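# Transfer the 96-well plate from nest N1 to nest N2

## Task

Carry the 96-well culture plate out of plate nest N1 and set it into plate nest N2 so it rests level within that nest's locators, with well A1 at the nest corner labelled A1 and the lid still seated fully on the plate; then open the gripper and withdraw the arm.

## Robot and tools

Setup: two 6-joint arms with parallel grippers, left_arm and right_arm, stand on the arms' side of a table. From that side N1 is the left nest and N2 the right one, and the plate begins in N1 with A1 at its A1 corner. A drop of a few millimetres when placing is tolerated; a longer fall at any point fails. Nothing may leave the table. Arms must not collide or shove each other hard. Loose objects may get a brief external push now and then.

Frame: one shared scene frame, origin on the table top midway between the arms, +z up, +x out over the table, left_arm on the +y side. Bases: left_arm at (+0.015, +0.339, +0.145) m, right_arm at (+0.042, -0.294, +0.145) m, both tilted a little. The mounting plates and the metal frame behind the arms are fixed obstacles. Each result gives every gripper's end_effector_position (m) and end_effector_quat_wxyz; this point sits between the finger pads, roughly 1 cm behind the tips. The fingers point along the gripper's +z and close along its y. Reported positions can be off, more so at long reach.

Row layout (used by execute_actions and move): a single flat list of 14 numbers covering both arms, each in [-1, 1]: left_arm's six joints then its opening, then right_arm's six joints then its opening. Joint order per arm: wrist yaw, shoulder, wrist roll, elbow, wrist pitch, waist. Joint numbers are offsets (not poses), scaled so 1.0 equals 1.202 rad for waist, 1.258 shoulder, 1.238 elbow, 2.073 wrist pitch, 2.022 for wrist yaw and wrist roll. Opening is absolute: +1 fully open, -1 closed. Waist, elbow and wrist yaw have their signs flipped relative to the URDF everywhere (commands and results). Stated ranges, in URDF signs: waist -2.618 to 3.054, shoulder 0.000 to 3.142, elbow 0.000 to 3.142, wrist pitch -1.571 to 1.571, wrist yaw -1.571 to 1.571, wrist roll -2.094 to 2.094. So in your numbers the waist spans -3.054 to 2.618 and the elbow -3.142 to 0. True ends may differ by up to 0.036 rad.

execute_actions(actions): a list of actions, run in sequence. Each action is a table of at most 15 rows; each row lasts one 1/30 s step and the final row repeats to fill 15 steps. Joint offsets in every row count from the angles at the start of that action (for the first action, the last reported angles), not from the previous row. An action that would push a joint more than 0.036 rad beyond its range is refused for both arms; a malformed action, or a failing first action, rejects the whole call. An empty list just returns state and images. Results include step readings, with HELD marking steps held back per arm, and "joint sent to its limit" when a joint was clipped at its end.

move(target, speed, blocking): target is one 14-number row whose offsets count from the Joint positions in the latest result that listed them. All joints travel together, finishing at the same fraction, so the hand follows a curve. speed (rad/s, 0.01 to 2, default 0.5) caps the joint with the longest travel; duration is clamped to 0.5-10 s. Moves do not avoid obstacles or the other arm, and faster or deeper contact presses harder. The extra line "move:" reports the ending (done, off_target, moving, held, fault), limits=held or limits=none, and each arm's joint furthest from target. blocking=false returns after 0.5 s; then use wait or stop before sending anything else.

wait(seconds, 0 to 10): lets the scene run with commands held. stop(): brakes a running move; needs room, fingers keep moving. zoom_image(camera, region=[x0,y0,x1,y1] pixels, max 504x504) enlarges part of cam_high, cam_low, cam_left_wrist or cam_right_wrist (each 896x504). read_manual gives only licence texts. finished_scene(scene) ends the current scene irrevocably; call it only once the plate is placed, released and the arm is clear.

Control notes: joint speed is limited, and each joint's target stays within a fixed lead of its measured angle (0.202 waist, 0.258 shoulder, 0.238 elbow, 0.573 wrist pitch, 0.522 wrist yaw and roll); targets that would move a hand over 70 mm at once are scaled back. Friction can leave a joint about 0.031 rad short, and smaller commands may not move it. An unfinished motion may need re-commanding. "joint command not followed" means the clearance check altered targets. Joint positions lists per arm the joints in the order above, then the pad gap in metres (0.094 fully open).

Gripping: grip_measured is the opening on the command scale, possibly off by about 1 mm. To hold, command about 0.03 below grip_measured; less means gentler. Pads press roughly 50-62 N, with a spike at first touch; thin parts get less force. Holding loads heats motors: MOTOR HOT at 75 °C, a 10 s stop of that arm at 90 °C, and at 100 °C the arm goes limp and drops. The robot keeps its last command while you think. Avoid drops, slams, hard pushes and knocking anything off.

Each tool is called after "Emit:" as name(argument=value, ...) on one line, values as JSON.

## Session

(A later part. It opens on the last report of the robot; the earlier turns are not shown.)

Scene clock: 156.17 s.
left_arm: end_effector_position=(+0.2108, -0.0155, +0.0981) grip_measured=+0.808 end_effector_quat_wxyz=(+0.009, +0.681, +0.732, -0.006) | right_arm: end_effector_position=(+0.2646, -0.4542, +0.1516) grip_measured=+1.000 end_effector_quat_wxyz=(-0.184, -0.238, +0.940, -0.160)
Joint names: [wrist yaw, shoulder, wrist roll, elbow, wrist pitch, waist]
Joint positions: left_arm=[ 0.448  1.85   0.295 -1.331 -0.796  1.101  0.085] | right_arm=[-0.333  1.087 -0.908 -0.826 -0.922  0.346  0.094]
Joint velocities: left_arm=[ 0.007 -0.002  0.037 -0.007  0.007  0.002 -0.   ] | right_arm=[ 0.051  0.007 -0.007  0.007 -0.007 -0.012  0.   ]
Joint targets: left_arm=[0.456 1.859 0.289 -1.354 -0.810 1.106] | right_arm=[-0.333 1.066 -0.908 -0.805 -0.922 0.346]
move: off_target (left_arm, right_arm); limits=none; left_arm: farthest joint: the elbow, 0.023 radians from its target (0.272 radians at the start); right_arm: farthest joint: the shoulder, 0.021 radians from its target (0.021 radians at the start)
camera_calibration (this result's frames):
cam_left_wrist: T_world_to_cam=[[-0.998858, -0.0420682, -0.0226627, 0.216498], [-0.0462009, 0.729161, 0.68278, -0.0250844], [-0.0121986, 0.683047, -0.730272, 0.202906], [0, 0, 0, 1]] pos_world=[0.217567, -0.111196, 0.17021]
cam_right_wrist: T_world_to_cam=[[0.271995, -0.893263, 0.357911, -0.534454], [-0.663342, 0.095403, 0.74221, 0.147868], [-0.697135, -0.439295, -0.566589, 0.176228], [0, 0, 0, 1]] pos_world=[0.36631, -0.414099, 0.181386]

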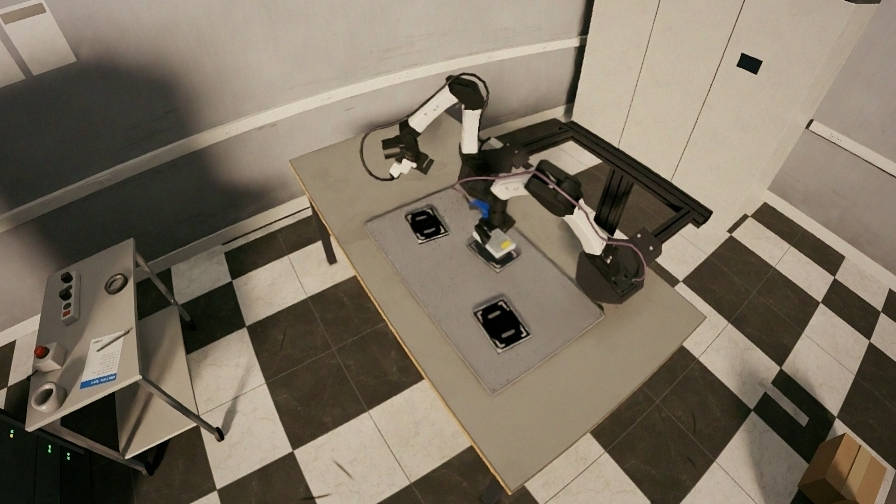

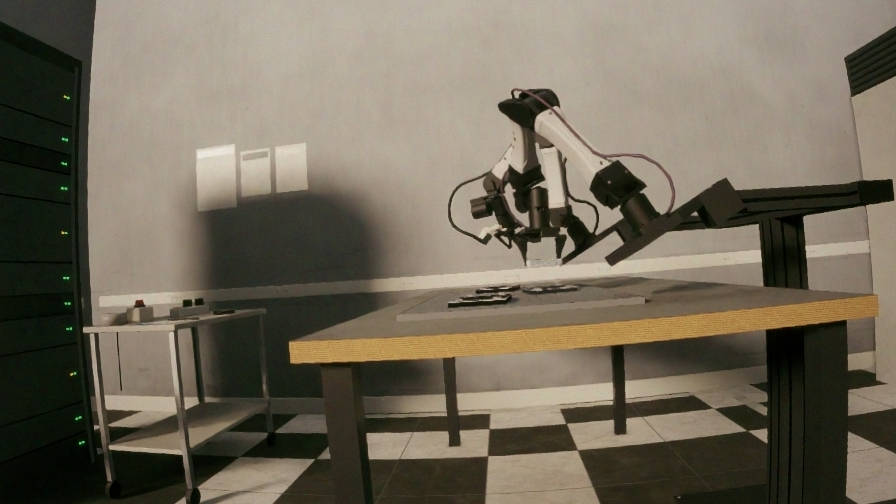

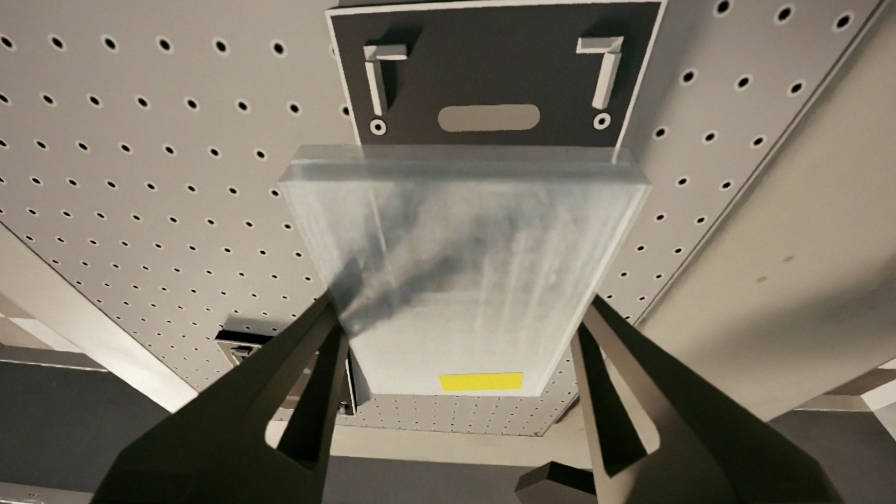

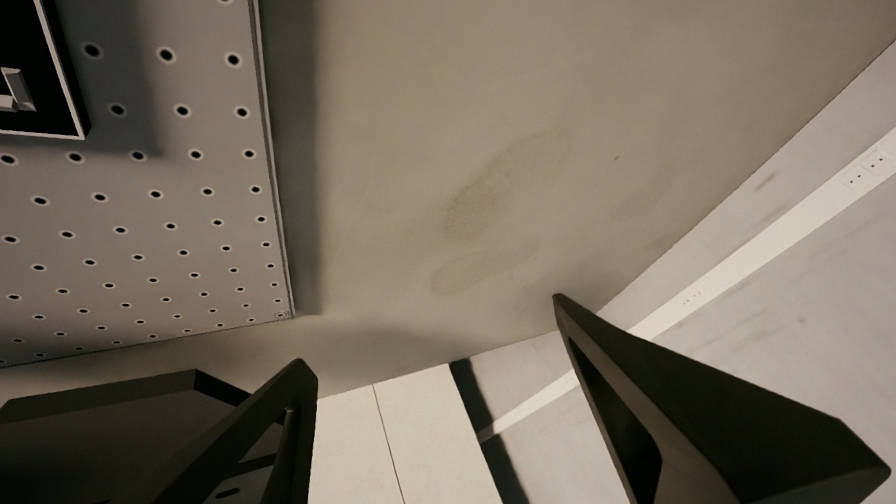

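Emit:
move(target=[0,0.099,0,0.027,0.062,-0.017,0.72,0,-0.017,0,0.017,0,0,1], speed=0.3)

Scene clock: 175.93 s.
left_arm: end_effector_position=(+0.1960, -0.0203, +0.0526) grip_measured=+0.808 end_effector_quat_wxyz=(-0.004, +0.681, +0.732, +0.002) | right_arm: end_effector_position=(+0.2646, -0.4542, +0.1516) grip_measured=+1.000 end_effector_quat_wxyz=(-0.184, -0.238, +0.940, -0.160)
Joint names: [wrist yaw, shoulder, wrist roll, elbow, wrist pitch, waist]
Joint positions: left_arm=[ 0.449  1.972  0.294 -1.308 -0.68   1.086  0.085] | right_arm=[-0.333  1.087 -0.908 -0.826 -0.922  0.346  0.094]
Joint velocities: left_arm=[-0.007 -0.002  0.037  0.027 -0.037  0.022  0.   ] | right_arm=[-0.081  0.002 -0.037  0.017 -0.066 -0.002  0.   ]
Joint targets: left_arm=[0.448 1.975 0.295 -1.297 -0.667 1.081] | right_arm=[-0.333 1.066 -0.908 -0.805 -0.922 0.346]
move: off_target (right_arm); limits=none; left_arm: farthest joint: the wrist pitch, 0.012 radians from its target (0.129 radians at the start); right_arm: farthest joint: the shoulder, 0.021 radians from its target (0.021 radians at the start)
camera_calibration (this result's frames):
cam_left_wrist: T_world_to_cam=[[-0.998967, -0.0424877, -0.0161334, 0.200212], [-0.0414849, 0.707499, 0.705496, 0.00624024], [-0.0185606, 0.705436, -0.70853, 0.173327], [0, 0, 0, 1]] pos_world=[0.203481, -0.118179, 0.121635]
cam_right_wrist: T_world_to_cam=[[0.271995, -0.893263, 0.357911, -0.534454], [-0.663342, 0.095403, 0.74221, 0.147868], [-0.697135, -0.439295, -0.566589, 0.176228], [0, 0, 0, 1]] pos_world=[0.36631, -0.414099, 0.181386]

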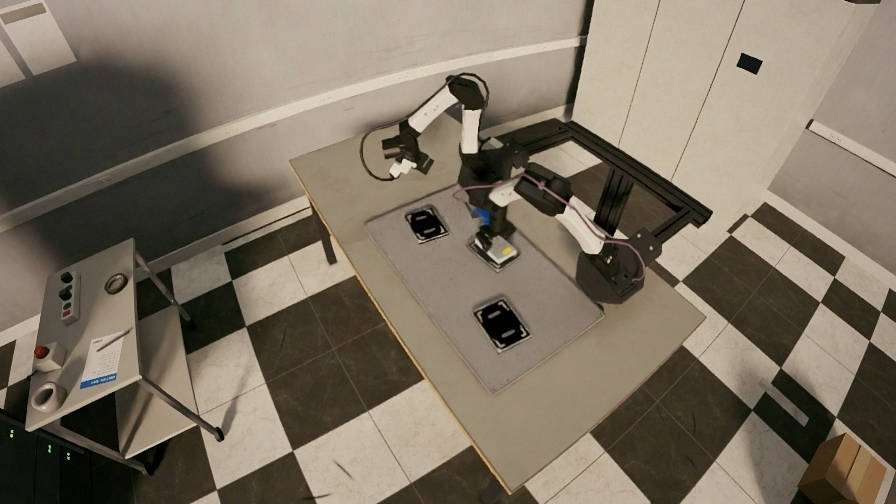

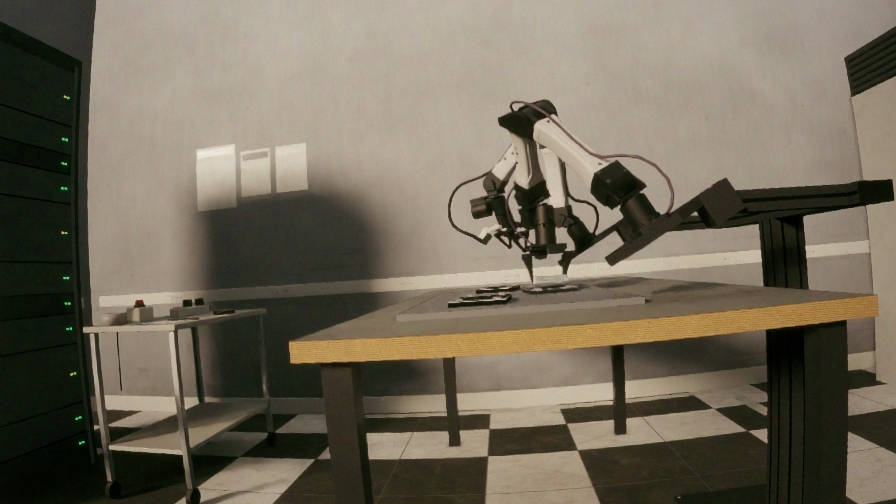

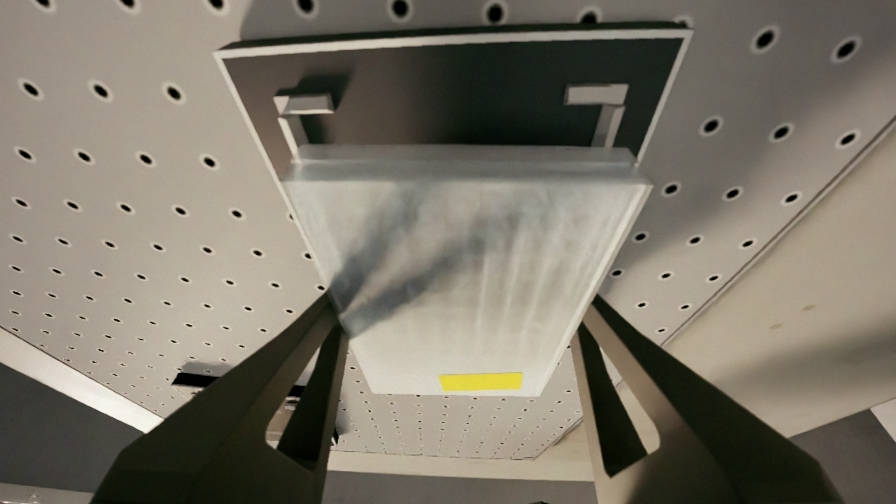

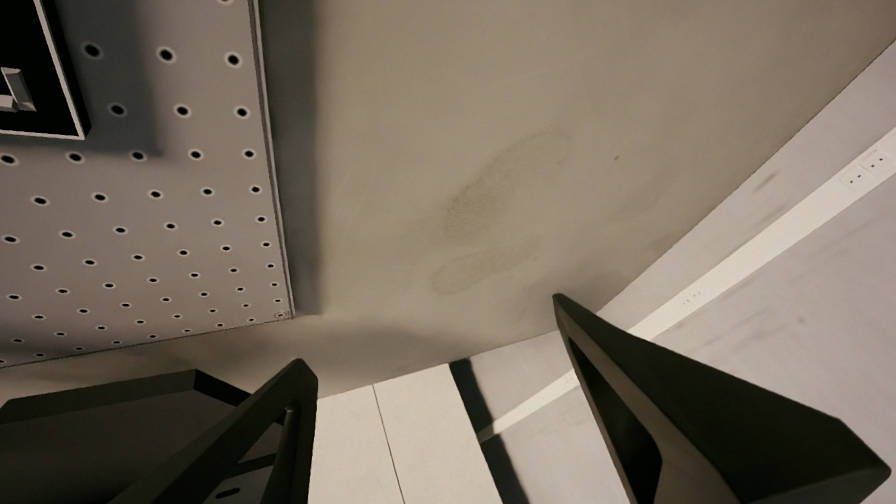

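Emit:
move(target=[0,0.014,-0.024,-0.034,-0.011,0,0.72,0,-0.017,0,0.017,0,0,1], speed=0.1)

Scene clock: 182.87 s.
left_arm: end_effector_position=(+0.2001, -0.0255, +0.0566) grip_measured=+0.808 end_effector_quat_wxyz=(+0.001, +0.663, +0.749, -0.000) | right_arm: end_effector_position=(+0.2646, -0.4542, +0.1516) grip_measured=+1.000 end_effector_quat_wxyz=(-0.184, -0.238, +0.940, -0.160)
Joint names: [wrist yaw, shoulder, wrist roll, elbow, wrist pitch, waist]
Joint positions: left_arm=[ 0.449  1.972  0.252 -1.33  -0.689  1.086  0.085] | right_arm=[-0.333  1.087 -0.908 -0.826 -0.922  0.346  0.094]
Joint velocities: left_arm=[-0.081  0.007 -0.037  0.007 -0.095  0.017  0.001] | right_arm=[ 0.037 -0.002  0.051 -0.007 -0.022 -0.017  0.   ]
Joint targets: left_arm=[0.449 1.990 0.246 -1.350 -0.703 1.086] | right_arm=[-0.333 1.066 -0.908 -0.805 -0.922 0.346]
move: off_target (right_arm); limits=none; left_arm: farthest joint: the elbow, 0.020 radians from its target (0.042 radians at the start); right_arm: farthest joint: the shoulder, 0.021 radians from its target (0.021 radians at the start)
camera_calibration (this result's frames):
cam_left_wrist: T_world_to_cam=[[-0.995662, -0.0909065, -0.0198149, 0.202456], [-0.0789075, 0.712203, 0.697525, 0.0153485], [-0.0492973, 0.696062, -0.716287, 0.186263], [0, 0, 0, 1]] pos_world=[0.211971, -0.122178, 0.126723]
cam_right_wrist: T_world_to_cam=[[0.271995, -0.893263, 0.357911, -0.534454], [-0.663342, 0.095403, 0.74221, 0.147868], [-0.697135, -0.439295, -0.566589, 0.176228], [0, 0, 0, 1]] pos_world=[0.36631, -0.414099, 0.181386]

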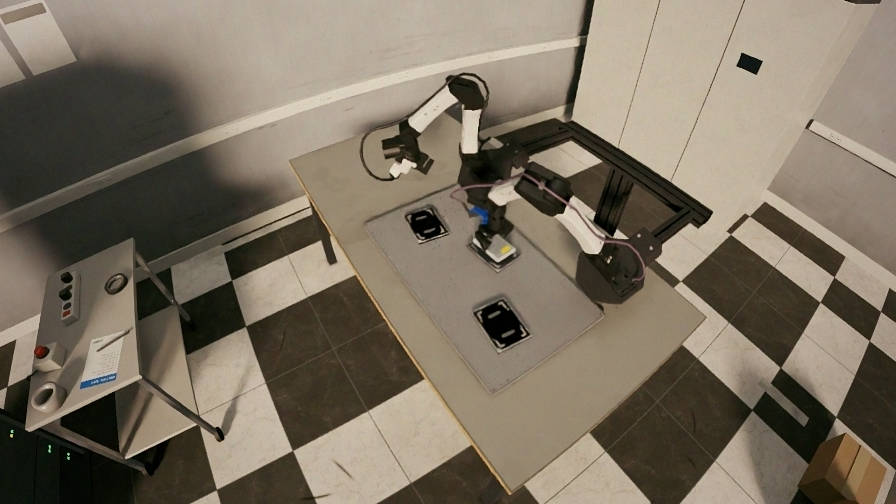

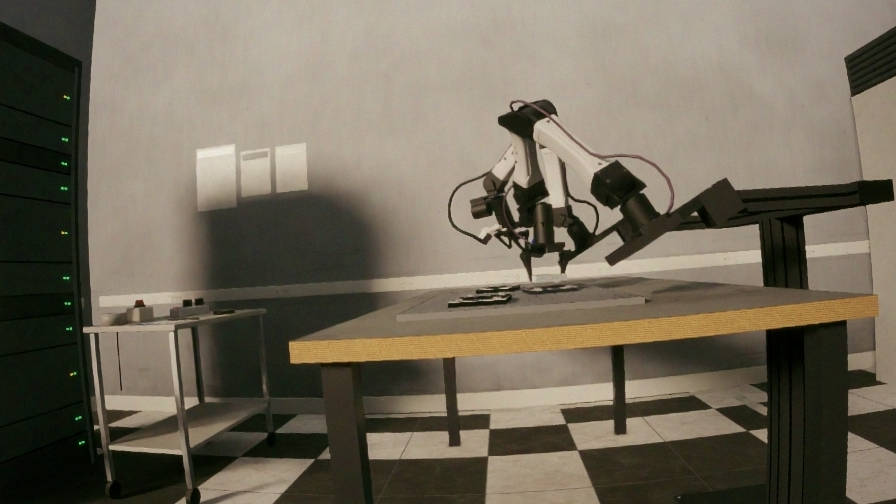

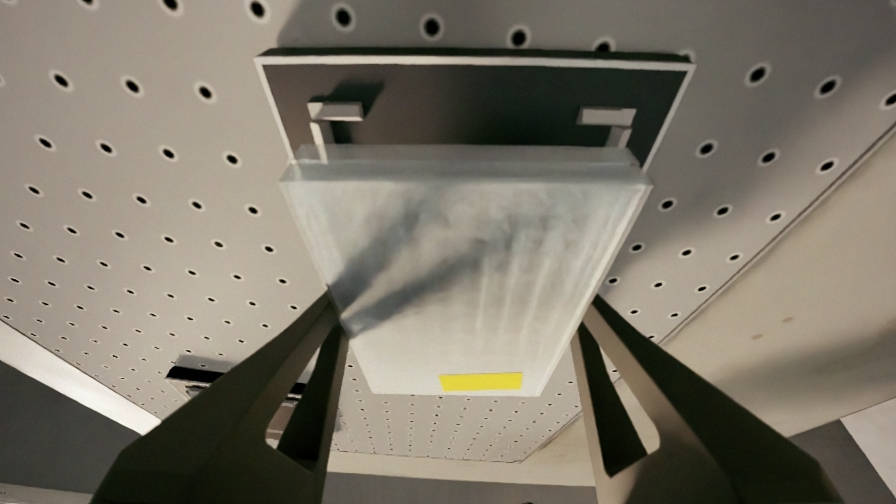

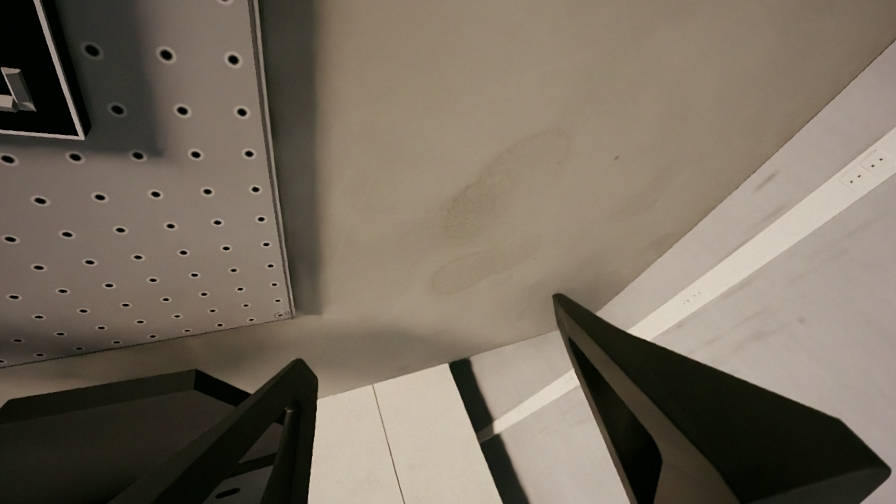

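Emit:
move(target=[0,0.021,0.009,0.027,0.02,-0.014,0.72,0,-0.017,0,0.017,0,0,1], speed=0.1)

Scene clock: 193.07 s.
left_arm: end_effector_position=(+0.1978, -0.0210, +0.0455) grip_measured=+0.808 end_effector_quat_wxyz=(-0.004, +0.666, +0.746, +0.004) | right_arm: end_effector_position=(+0.2646, -0.4542, +0.1516) grip_measured=+1.000 end_effector_quat_wxyz=(-0.184, -0.238, +0.940, -0.160)
Joint names: [wrist yaw, shoulder, wrist roll, elbow, wrist pitch, waist]
Joint positions: left_arm=[ 0.449  1.99   0.264 -1.31  -0.66   1.076  0.085] | right_arm=[-0.333  1.087 -0.908 -0.826 -0.922  0.346  0.094]
Joint velocities: left_arm=[ 0.066 -0.007 -0.007  0.022  0.007 -0.012 -0.   ] | right_arm=[ 0.066 -0.002 -0.007  0.002  0.051  0.012  0.   ]
Joint targets: left_arm=[0.449 1.998 0.270 -1.296 -0.647 1.070] | right_arm=[-0.333 1.066 -0.908 -0.805 -0.922 0.346]
move: off_target (right_arm); limits=none; left_arm: farthest joint: the elbow, 0.013 radians from its target (0.033 radians at the start); right_arm: farthest joint: the shoulder, 0.021 radians from its target (0.021 radians at the start)
camera_calibration (this result's frames):
cam_left_wrist: T_world_to_cam=[[-0.996335, -0.083502, -0.0185447, 0.200576], [-0.0721373, 0.703772, 0.706754, 0.0178129], [-0.0459641, 0.705501, -0.707217, 0.174181], [0, 0, 0, 1]] pos_world=[0.209132, -0.118673, 0.114314]
cam_right_wrist: T_world_to_cam=[[0.271995, -0.893263, 0.357911, -0.534454], [-0.663342, 0.095403, 0.74221, 0.147868], [-0.697135, -0.439295, -0.566589, 0.176228], [0, 0, 0, 1]] pos_world=[0.36631, -0.414099, 0.181386]

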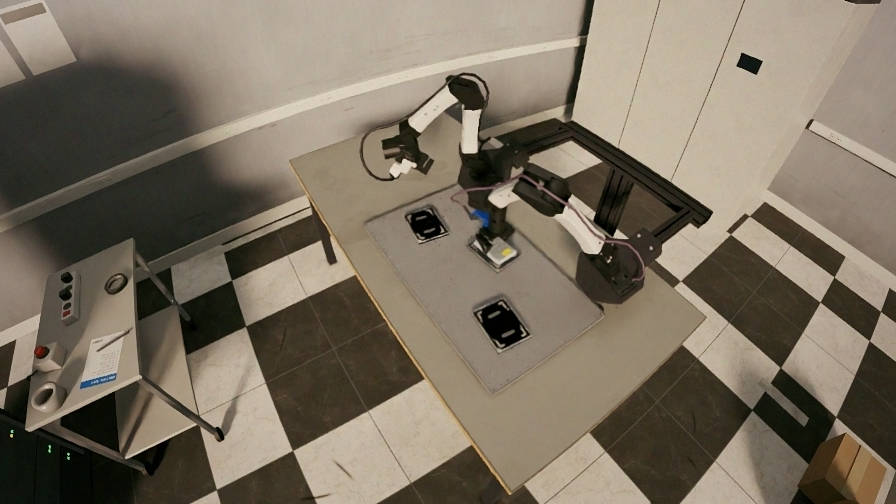

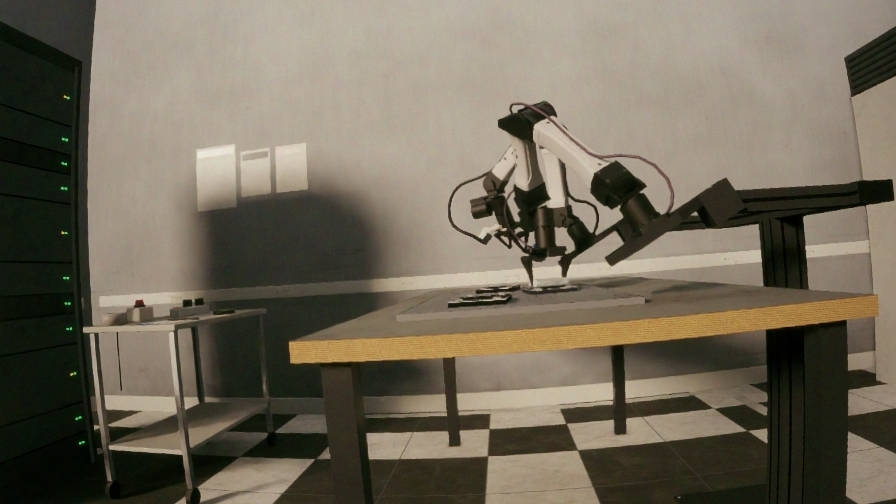

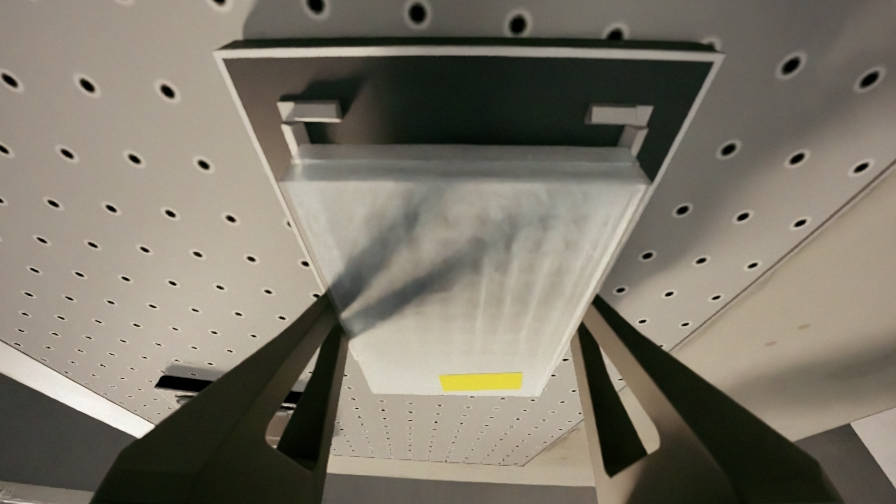

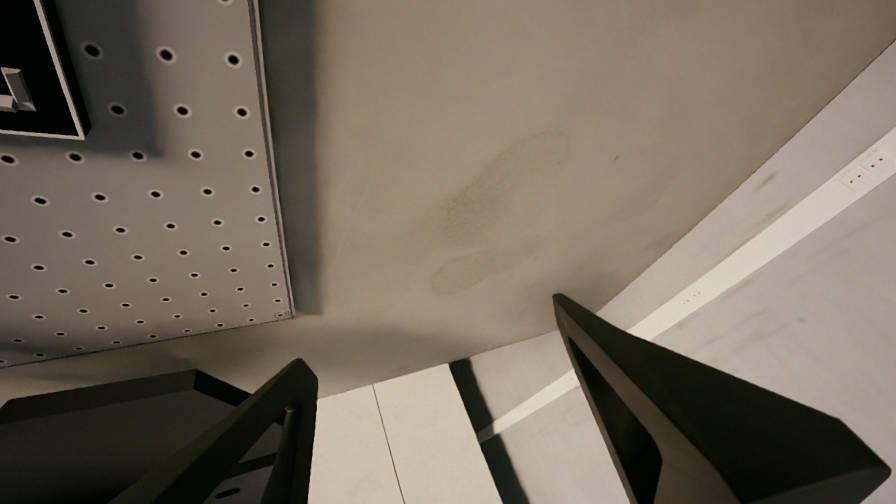

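Emit:
move(target=[0,0.021,0.005,-0.024,0.009,0,0.72,0,-0.017,0,0.017,0,0,1], speed=0.05)

Scene clock: 198.90 s.
left_arm: end_effector_position=(+0.1979, -0.0242, +0.0429) grip_measured=+0.808 end_effector_quat_wxyz=(-0.002, +0.667, +0.745, +0.003) | right_arm: end_effector_position=(+0.2646, -0.4542, +0.1516) grip_measured=+1.000 end_effector_quat_wxyz=(-0.184, -0.238, +0.940, -0.160)
Joint names: [wrist yaw, shoulder, wrist roll, elbow, wrist pitch, waist]
Joint positions: left_arm=[ 0.449  2.003  0.268 -1.319 -0.652  1.076  0.085] | right_arm=[-0.333  1.087 -0.908 -0.826 -0.922  0.346  0.094]
Joint velocities: left_arm=[ 0.11  -0.007 -0.007  0.017 -0.022  0.017 -0.   ] | right_arm=[-0.007 -0.007 -0.007  0.007 -0.081  0.012  0.   ]
Joint targets: left_arm=[0.448 2.016 0.274 -1.339 -0.641 1.076] | right_arm=[-0.333 1.066 -0.908 -0.805 -0.922 0.346]
move: off_target (left_arm, right_arm); limits=none; left_arm: farthest joint: the elbow, 0.021 radians from its target (0.030 radians at the start); right_arm: farthest joint: the shoulder, 0.021 radians from its target (0.021 radians at the start)
camera_calibration (this result's frames):
cam_left_wrist: T_world_to_cam=[[-0.996492, -0.0811785, -0.0203551, 0.200534], [-0.0719192, 0.706224, 0.704326, 0.0219523], [-0.0428009, 0.703319, -0.709584, 0.174036], [0, 0, 0, 1]] pos_world=[0.208858, -0.121627, 0.112113]
cam_right_wrist: T_world_to_cam=[[0.271995, -0.893263, 0.357911, -0.534454], [-0.663342, 0.095403, 0.74221, 0.147868], [-0.697135, -0.439295, -0.566589, 0.176228], [0, 0, 0, 1]] pos_world=[0.36631, -0.414099, 0.181386]

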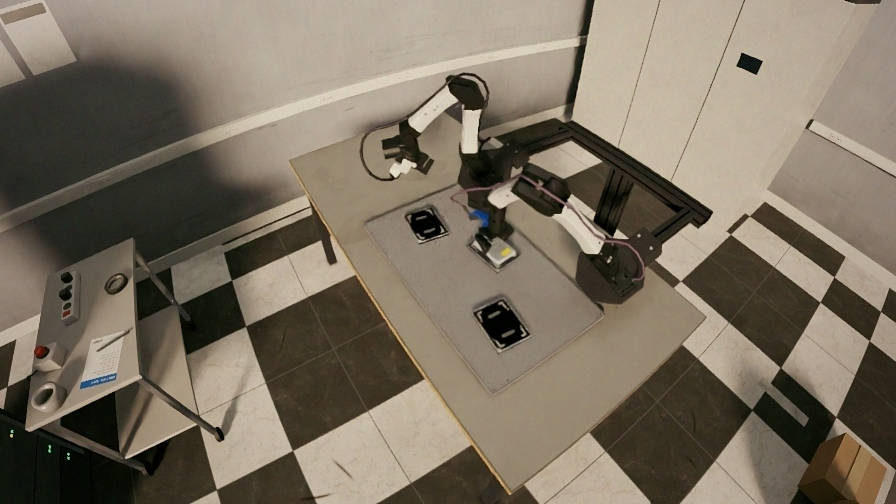

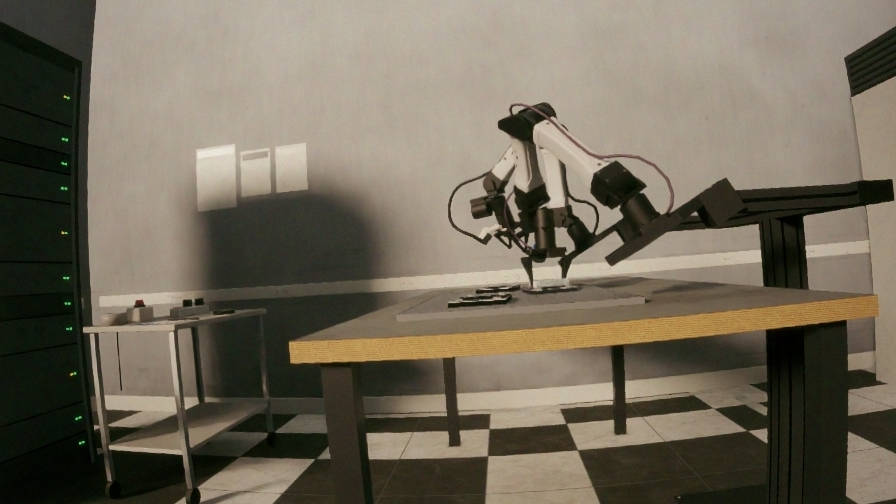

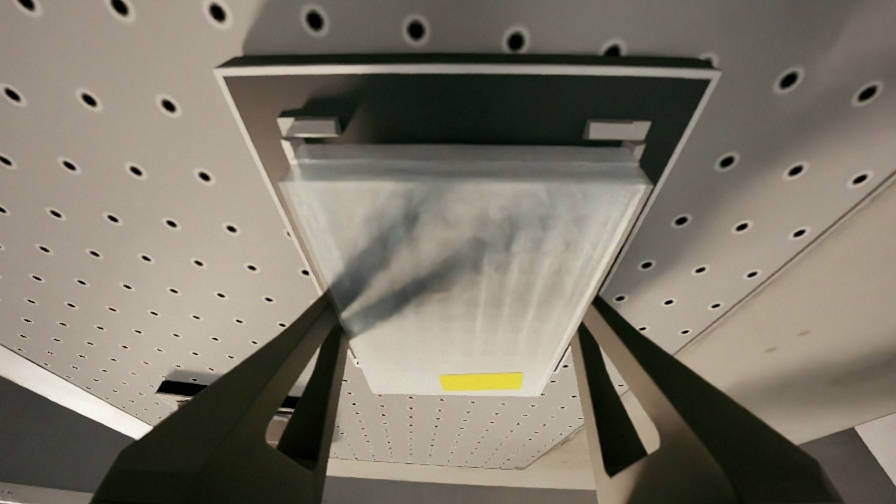

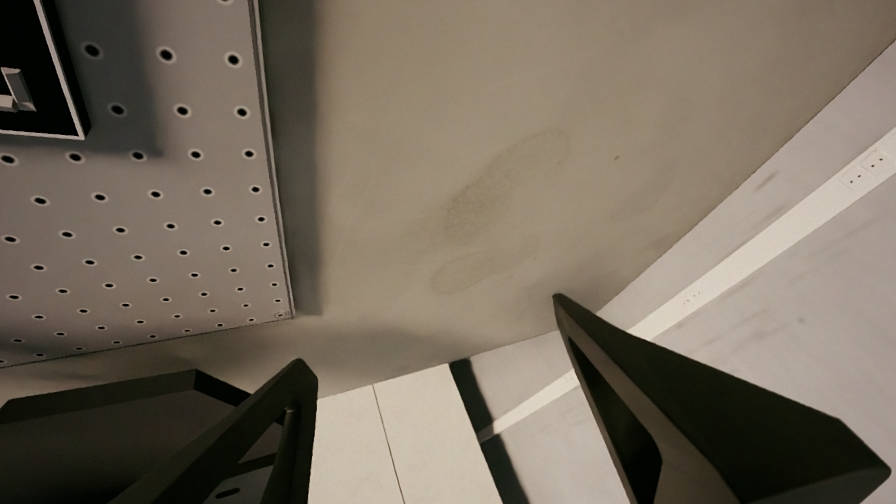

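Emit:
move(target=[0,0.025,0,0,0.015,0,0.72,0,-0.017,0,0.017,0,0,1], speed=0.05)

Scene clock: 202.30 s.
left_arm: end_effector_position=(+0.1975, -0.0255, +0.0398) grip_measured=+0.808 end_effector_quat_wxyz=(-0.000, +0.666, +0.746, +0.004) | right_arm: end_effector_position=(+0.2646, -0.4542, +0.1516) grip_measured=+1.000 end_effector_quat_wxyz=(-0.184, -0.238, +0.940, -0.160)
Joint names: [wrist yaw, shoulder, wrist roll, elbow, wrist pitch, waist]
Joint positions: left_arm=[ 0.453  2.012  0.269 -1.319 -0.64   1.076  0.085] | right_arm=[-0.333  1.087 -0.908 -0.826 -0.922  0.346  0.094]
Joint velocities: left_arm=[-0.022  0.002 -0.066  0.027 -0.037  0.007 -0.001] | right_arm=[-0.095  0.007  0.022  0.002 -0.022 -0.022  0.   ]
Joint targets: left_arm=[0.449 2.034 0.268 -1.319 -0.621 1.076] | right_arm=[-0.333 1.066 -0.908 -0.805 -0.922 0.346]
move: off_target (left_arm, right_arm); limits=none; left_arm: farthest joint: the shoulder, 0.022 radians from its target (0.032 radians at the start); right_arm: farthest joint: the shoulder, 0.021 radians from its target (0.021 radians at the start)
camera_calibration (this result's frames):
cam_left_wrist: T_world_to_cam=[[-0.996339, -0.081946, -0.0243482, 0.200038], [-0.075324, 0.706844, 0.703348, 0.0257464], [-0.0404262, 0.702607, -0.710429, 0.172275], [0, 0, 0, 1]] pos_world=[0.208209, -0.122848, 0.109151]
cam_right_wrist: T_world_to_cam=[[0.271995, -0.893263, 0.357911, -0.534454], [-0.663342, 0.095403, 0.74221, 0.147868], [-0.697135, -0.439295, -0.566589, 0.176228], [0, 0, 0, 1]] pos_world=[0.36631, -0.414099, 0.181386]

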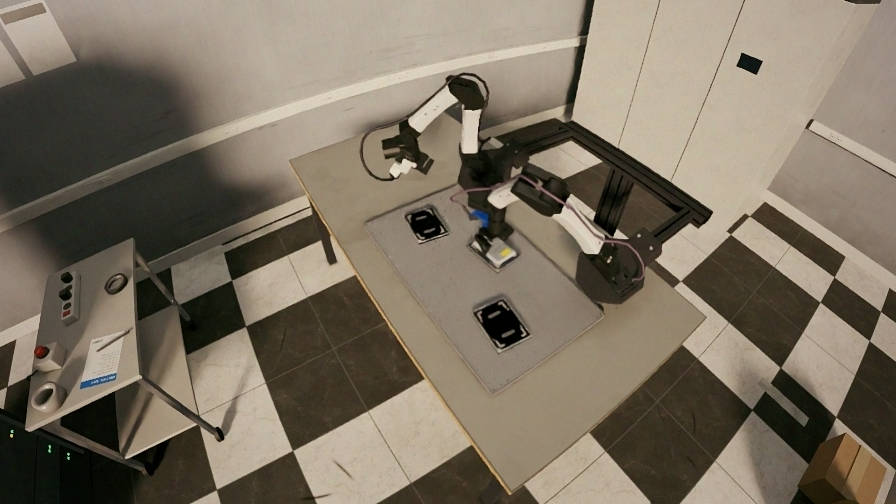

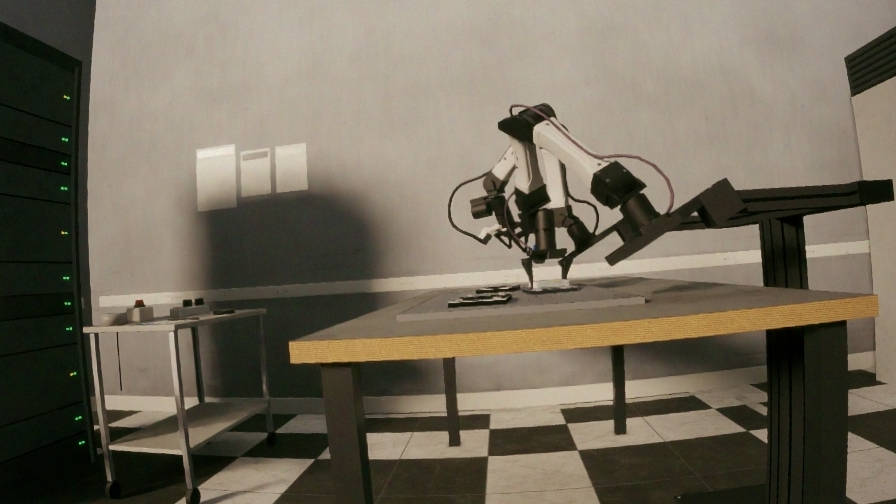

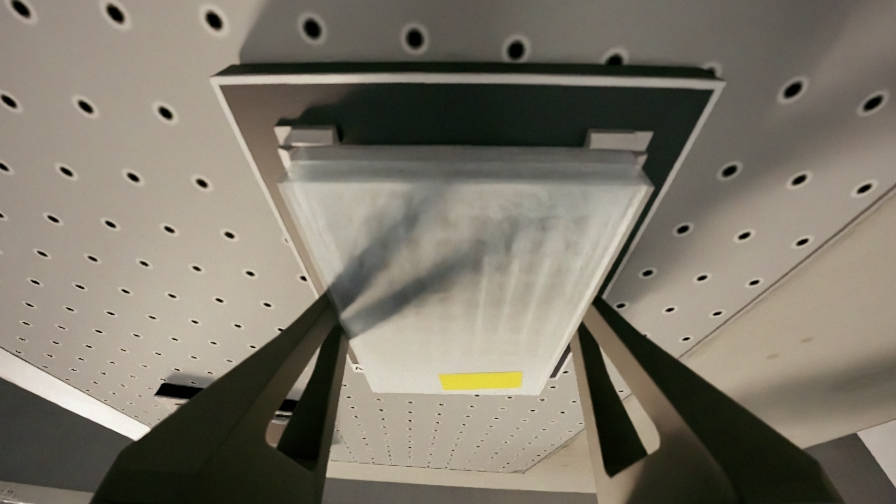

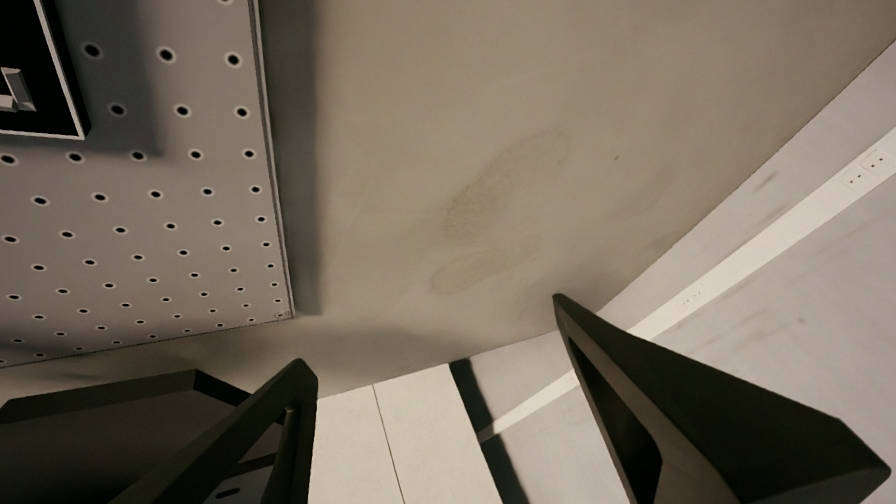

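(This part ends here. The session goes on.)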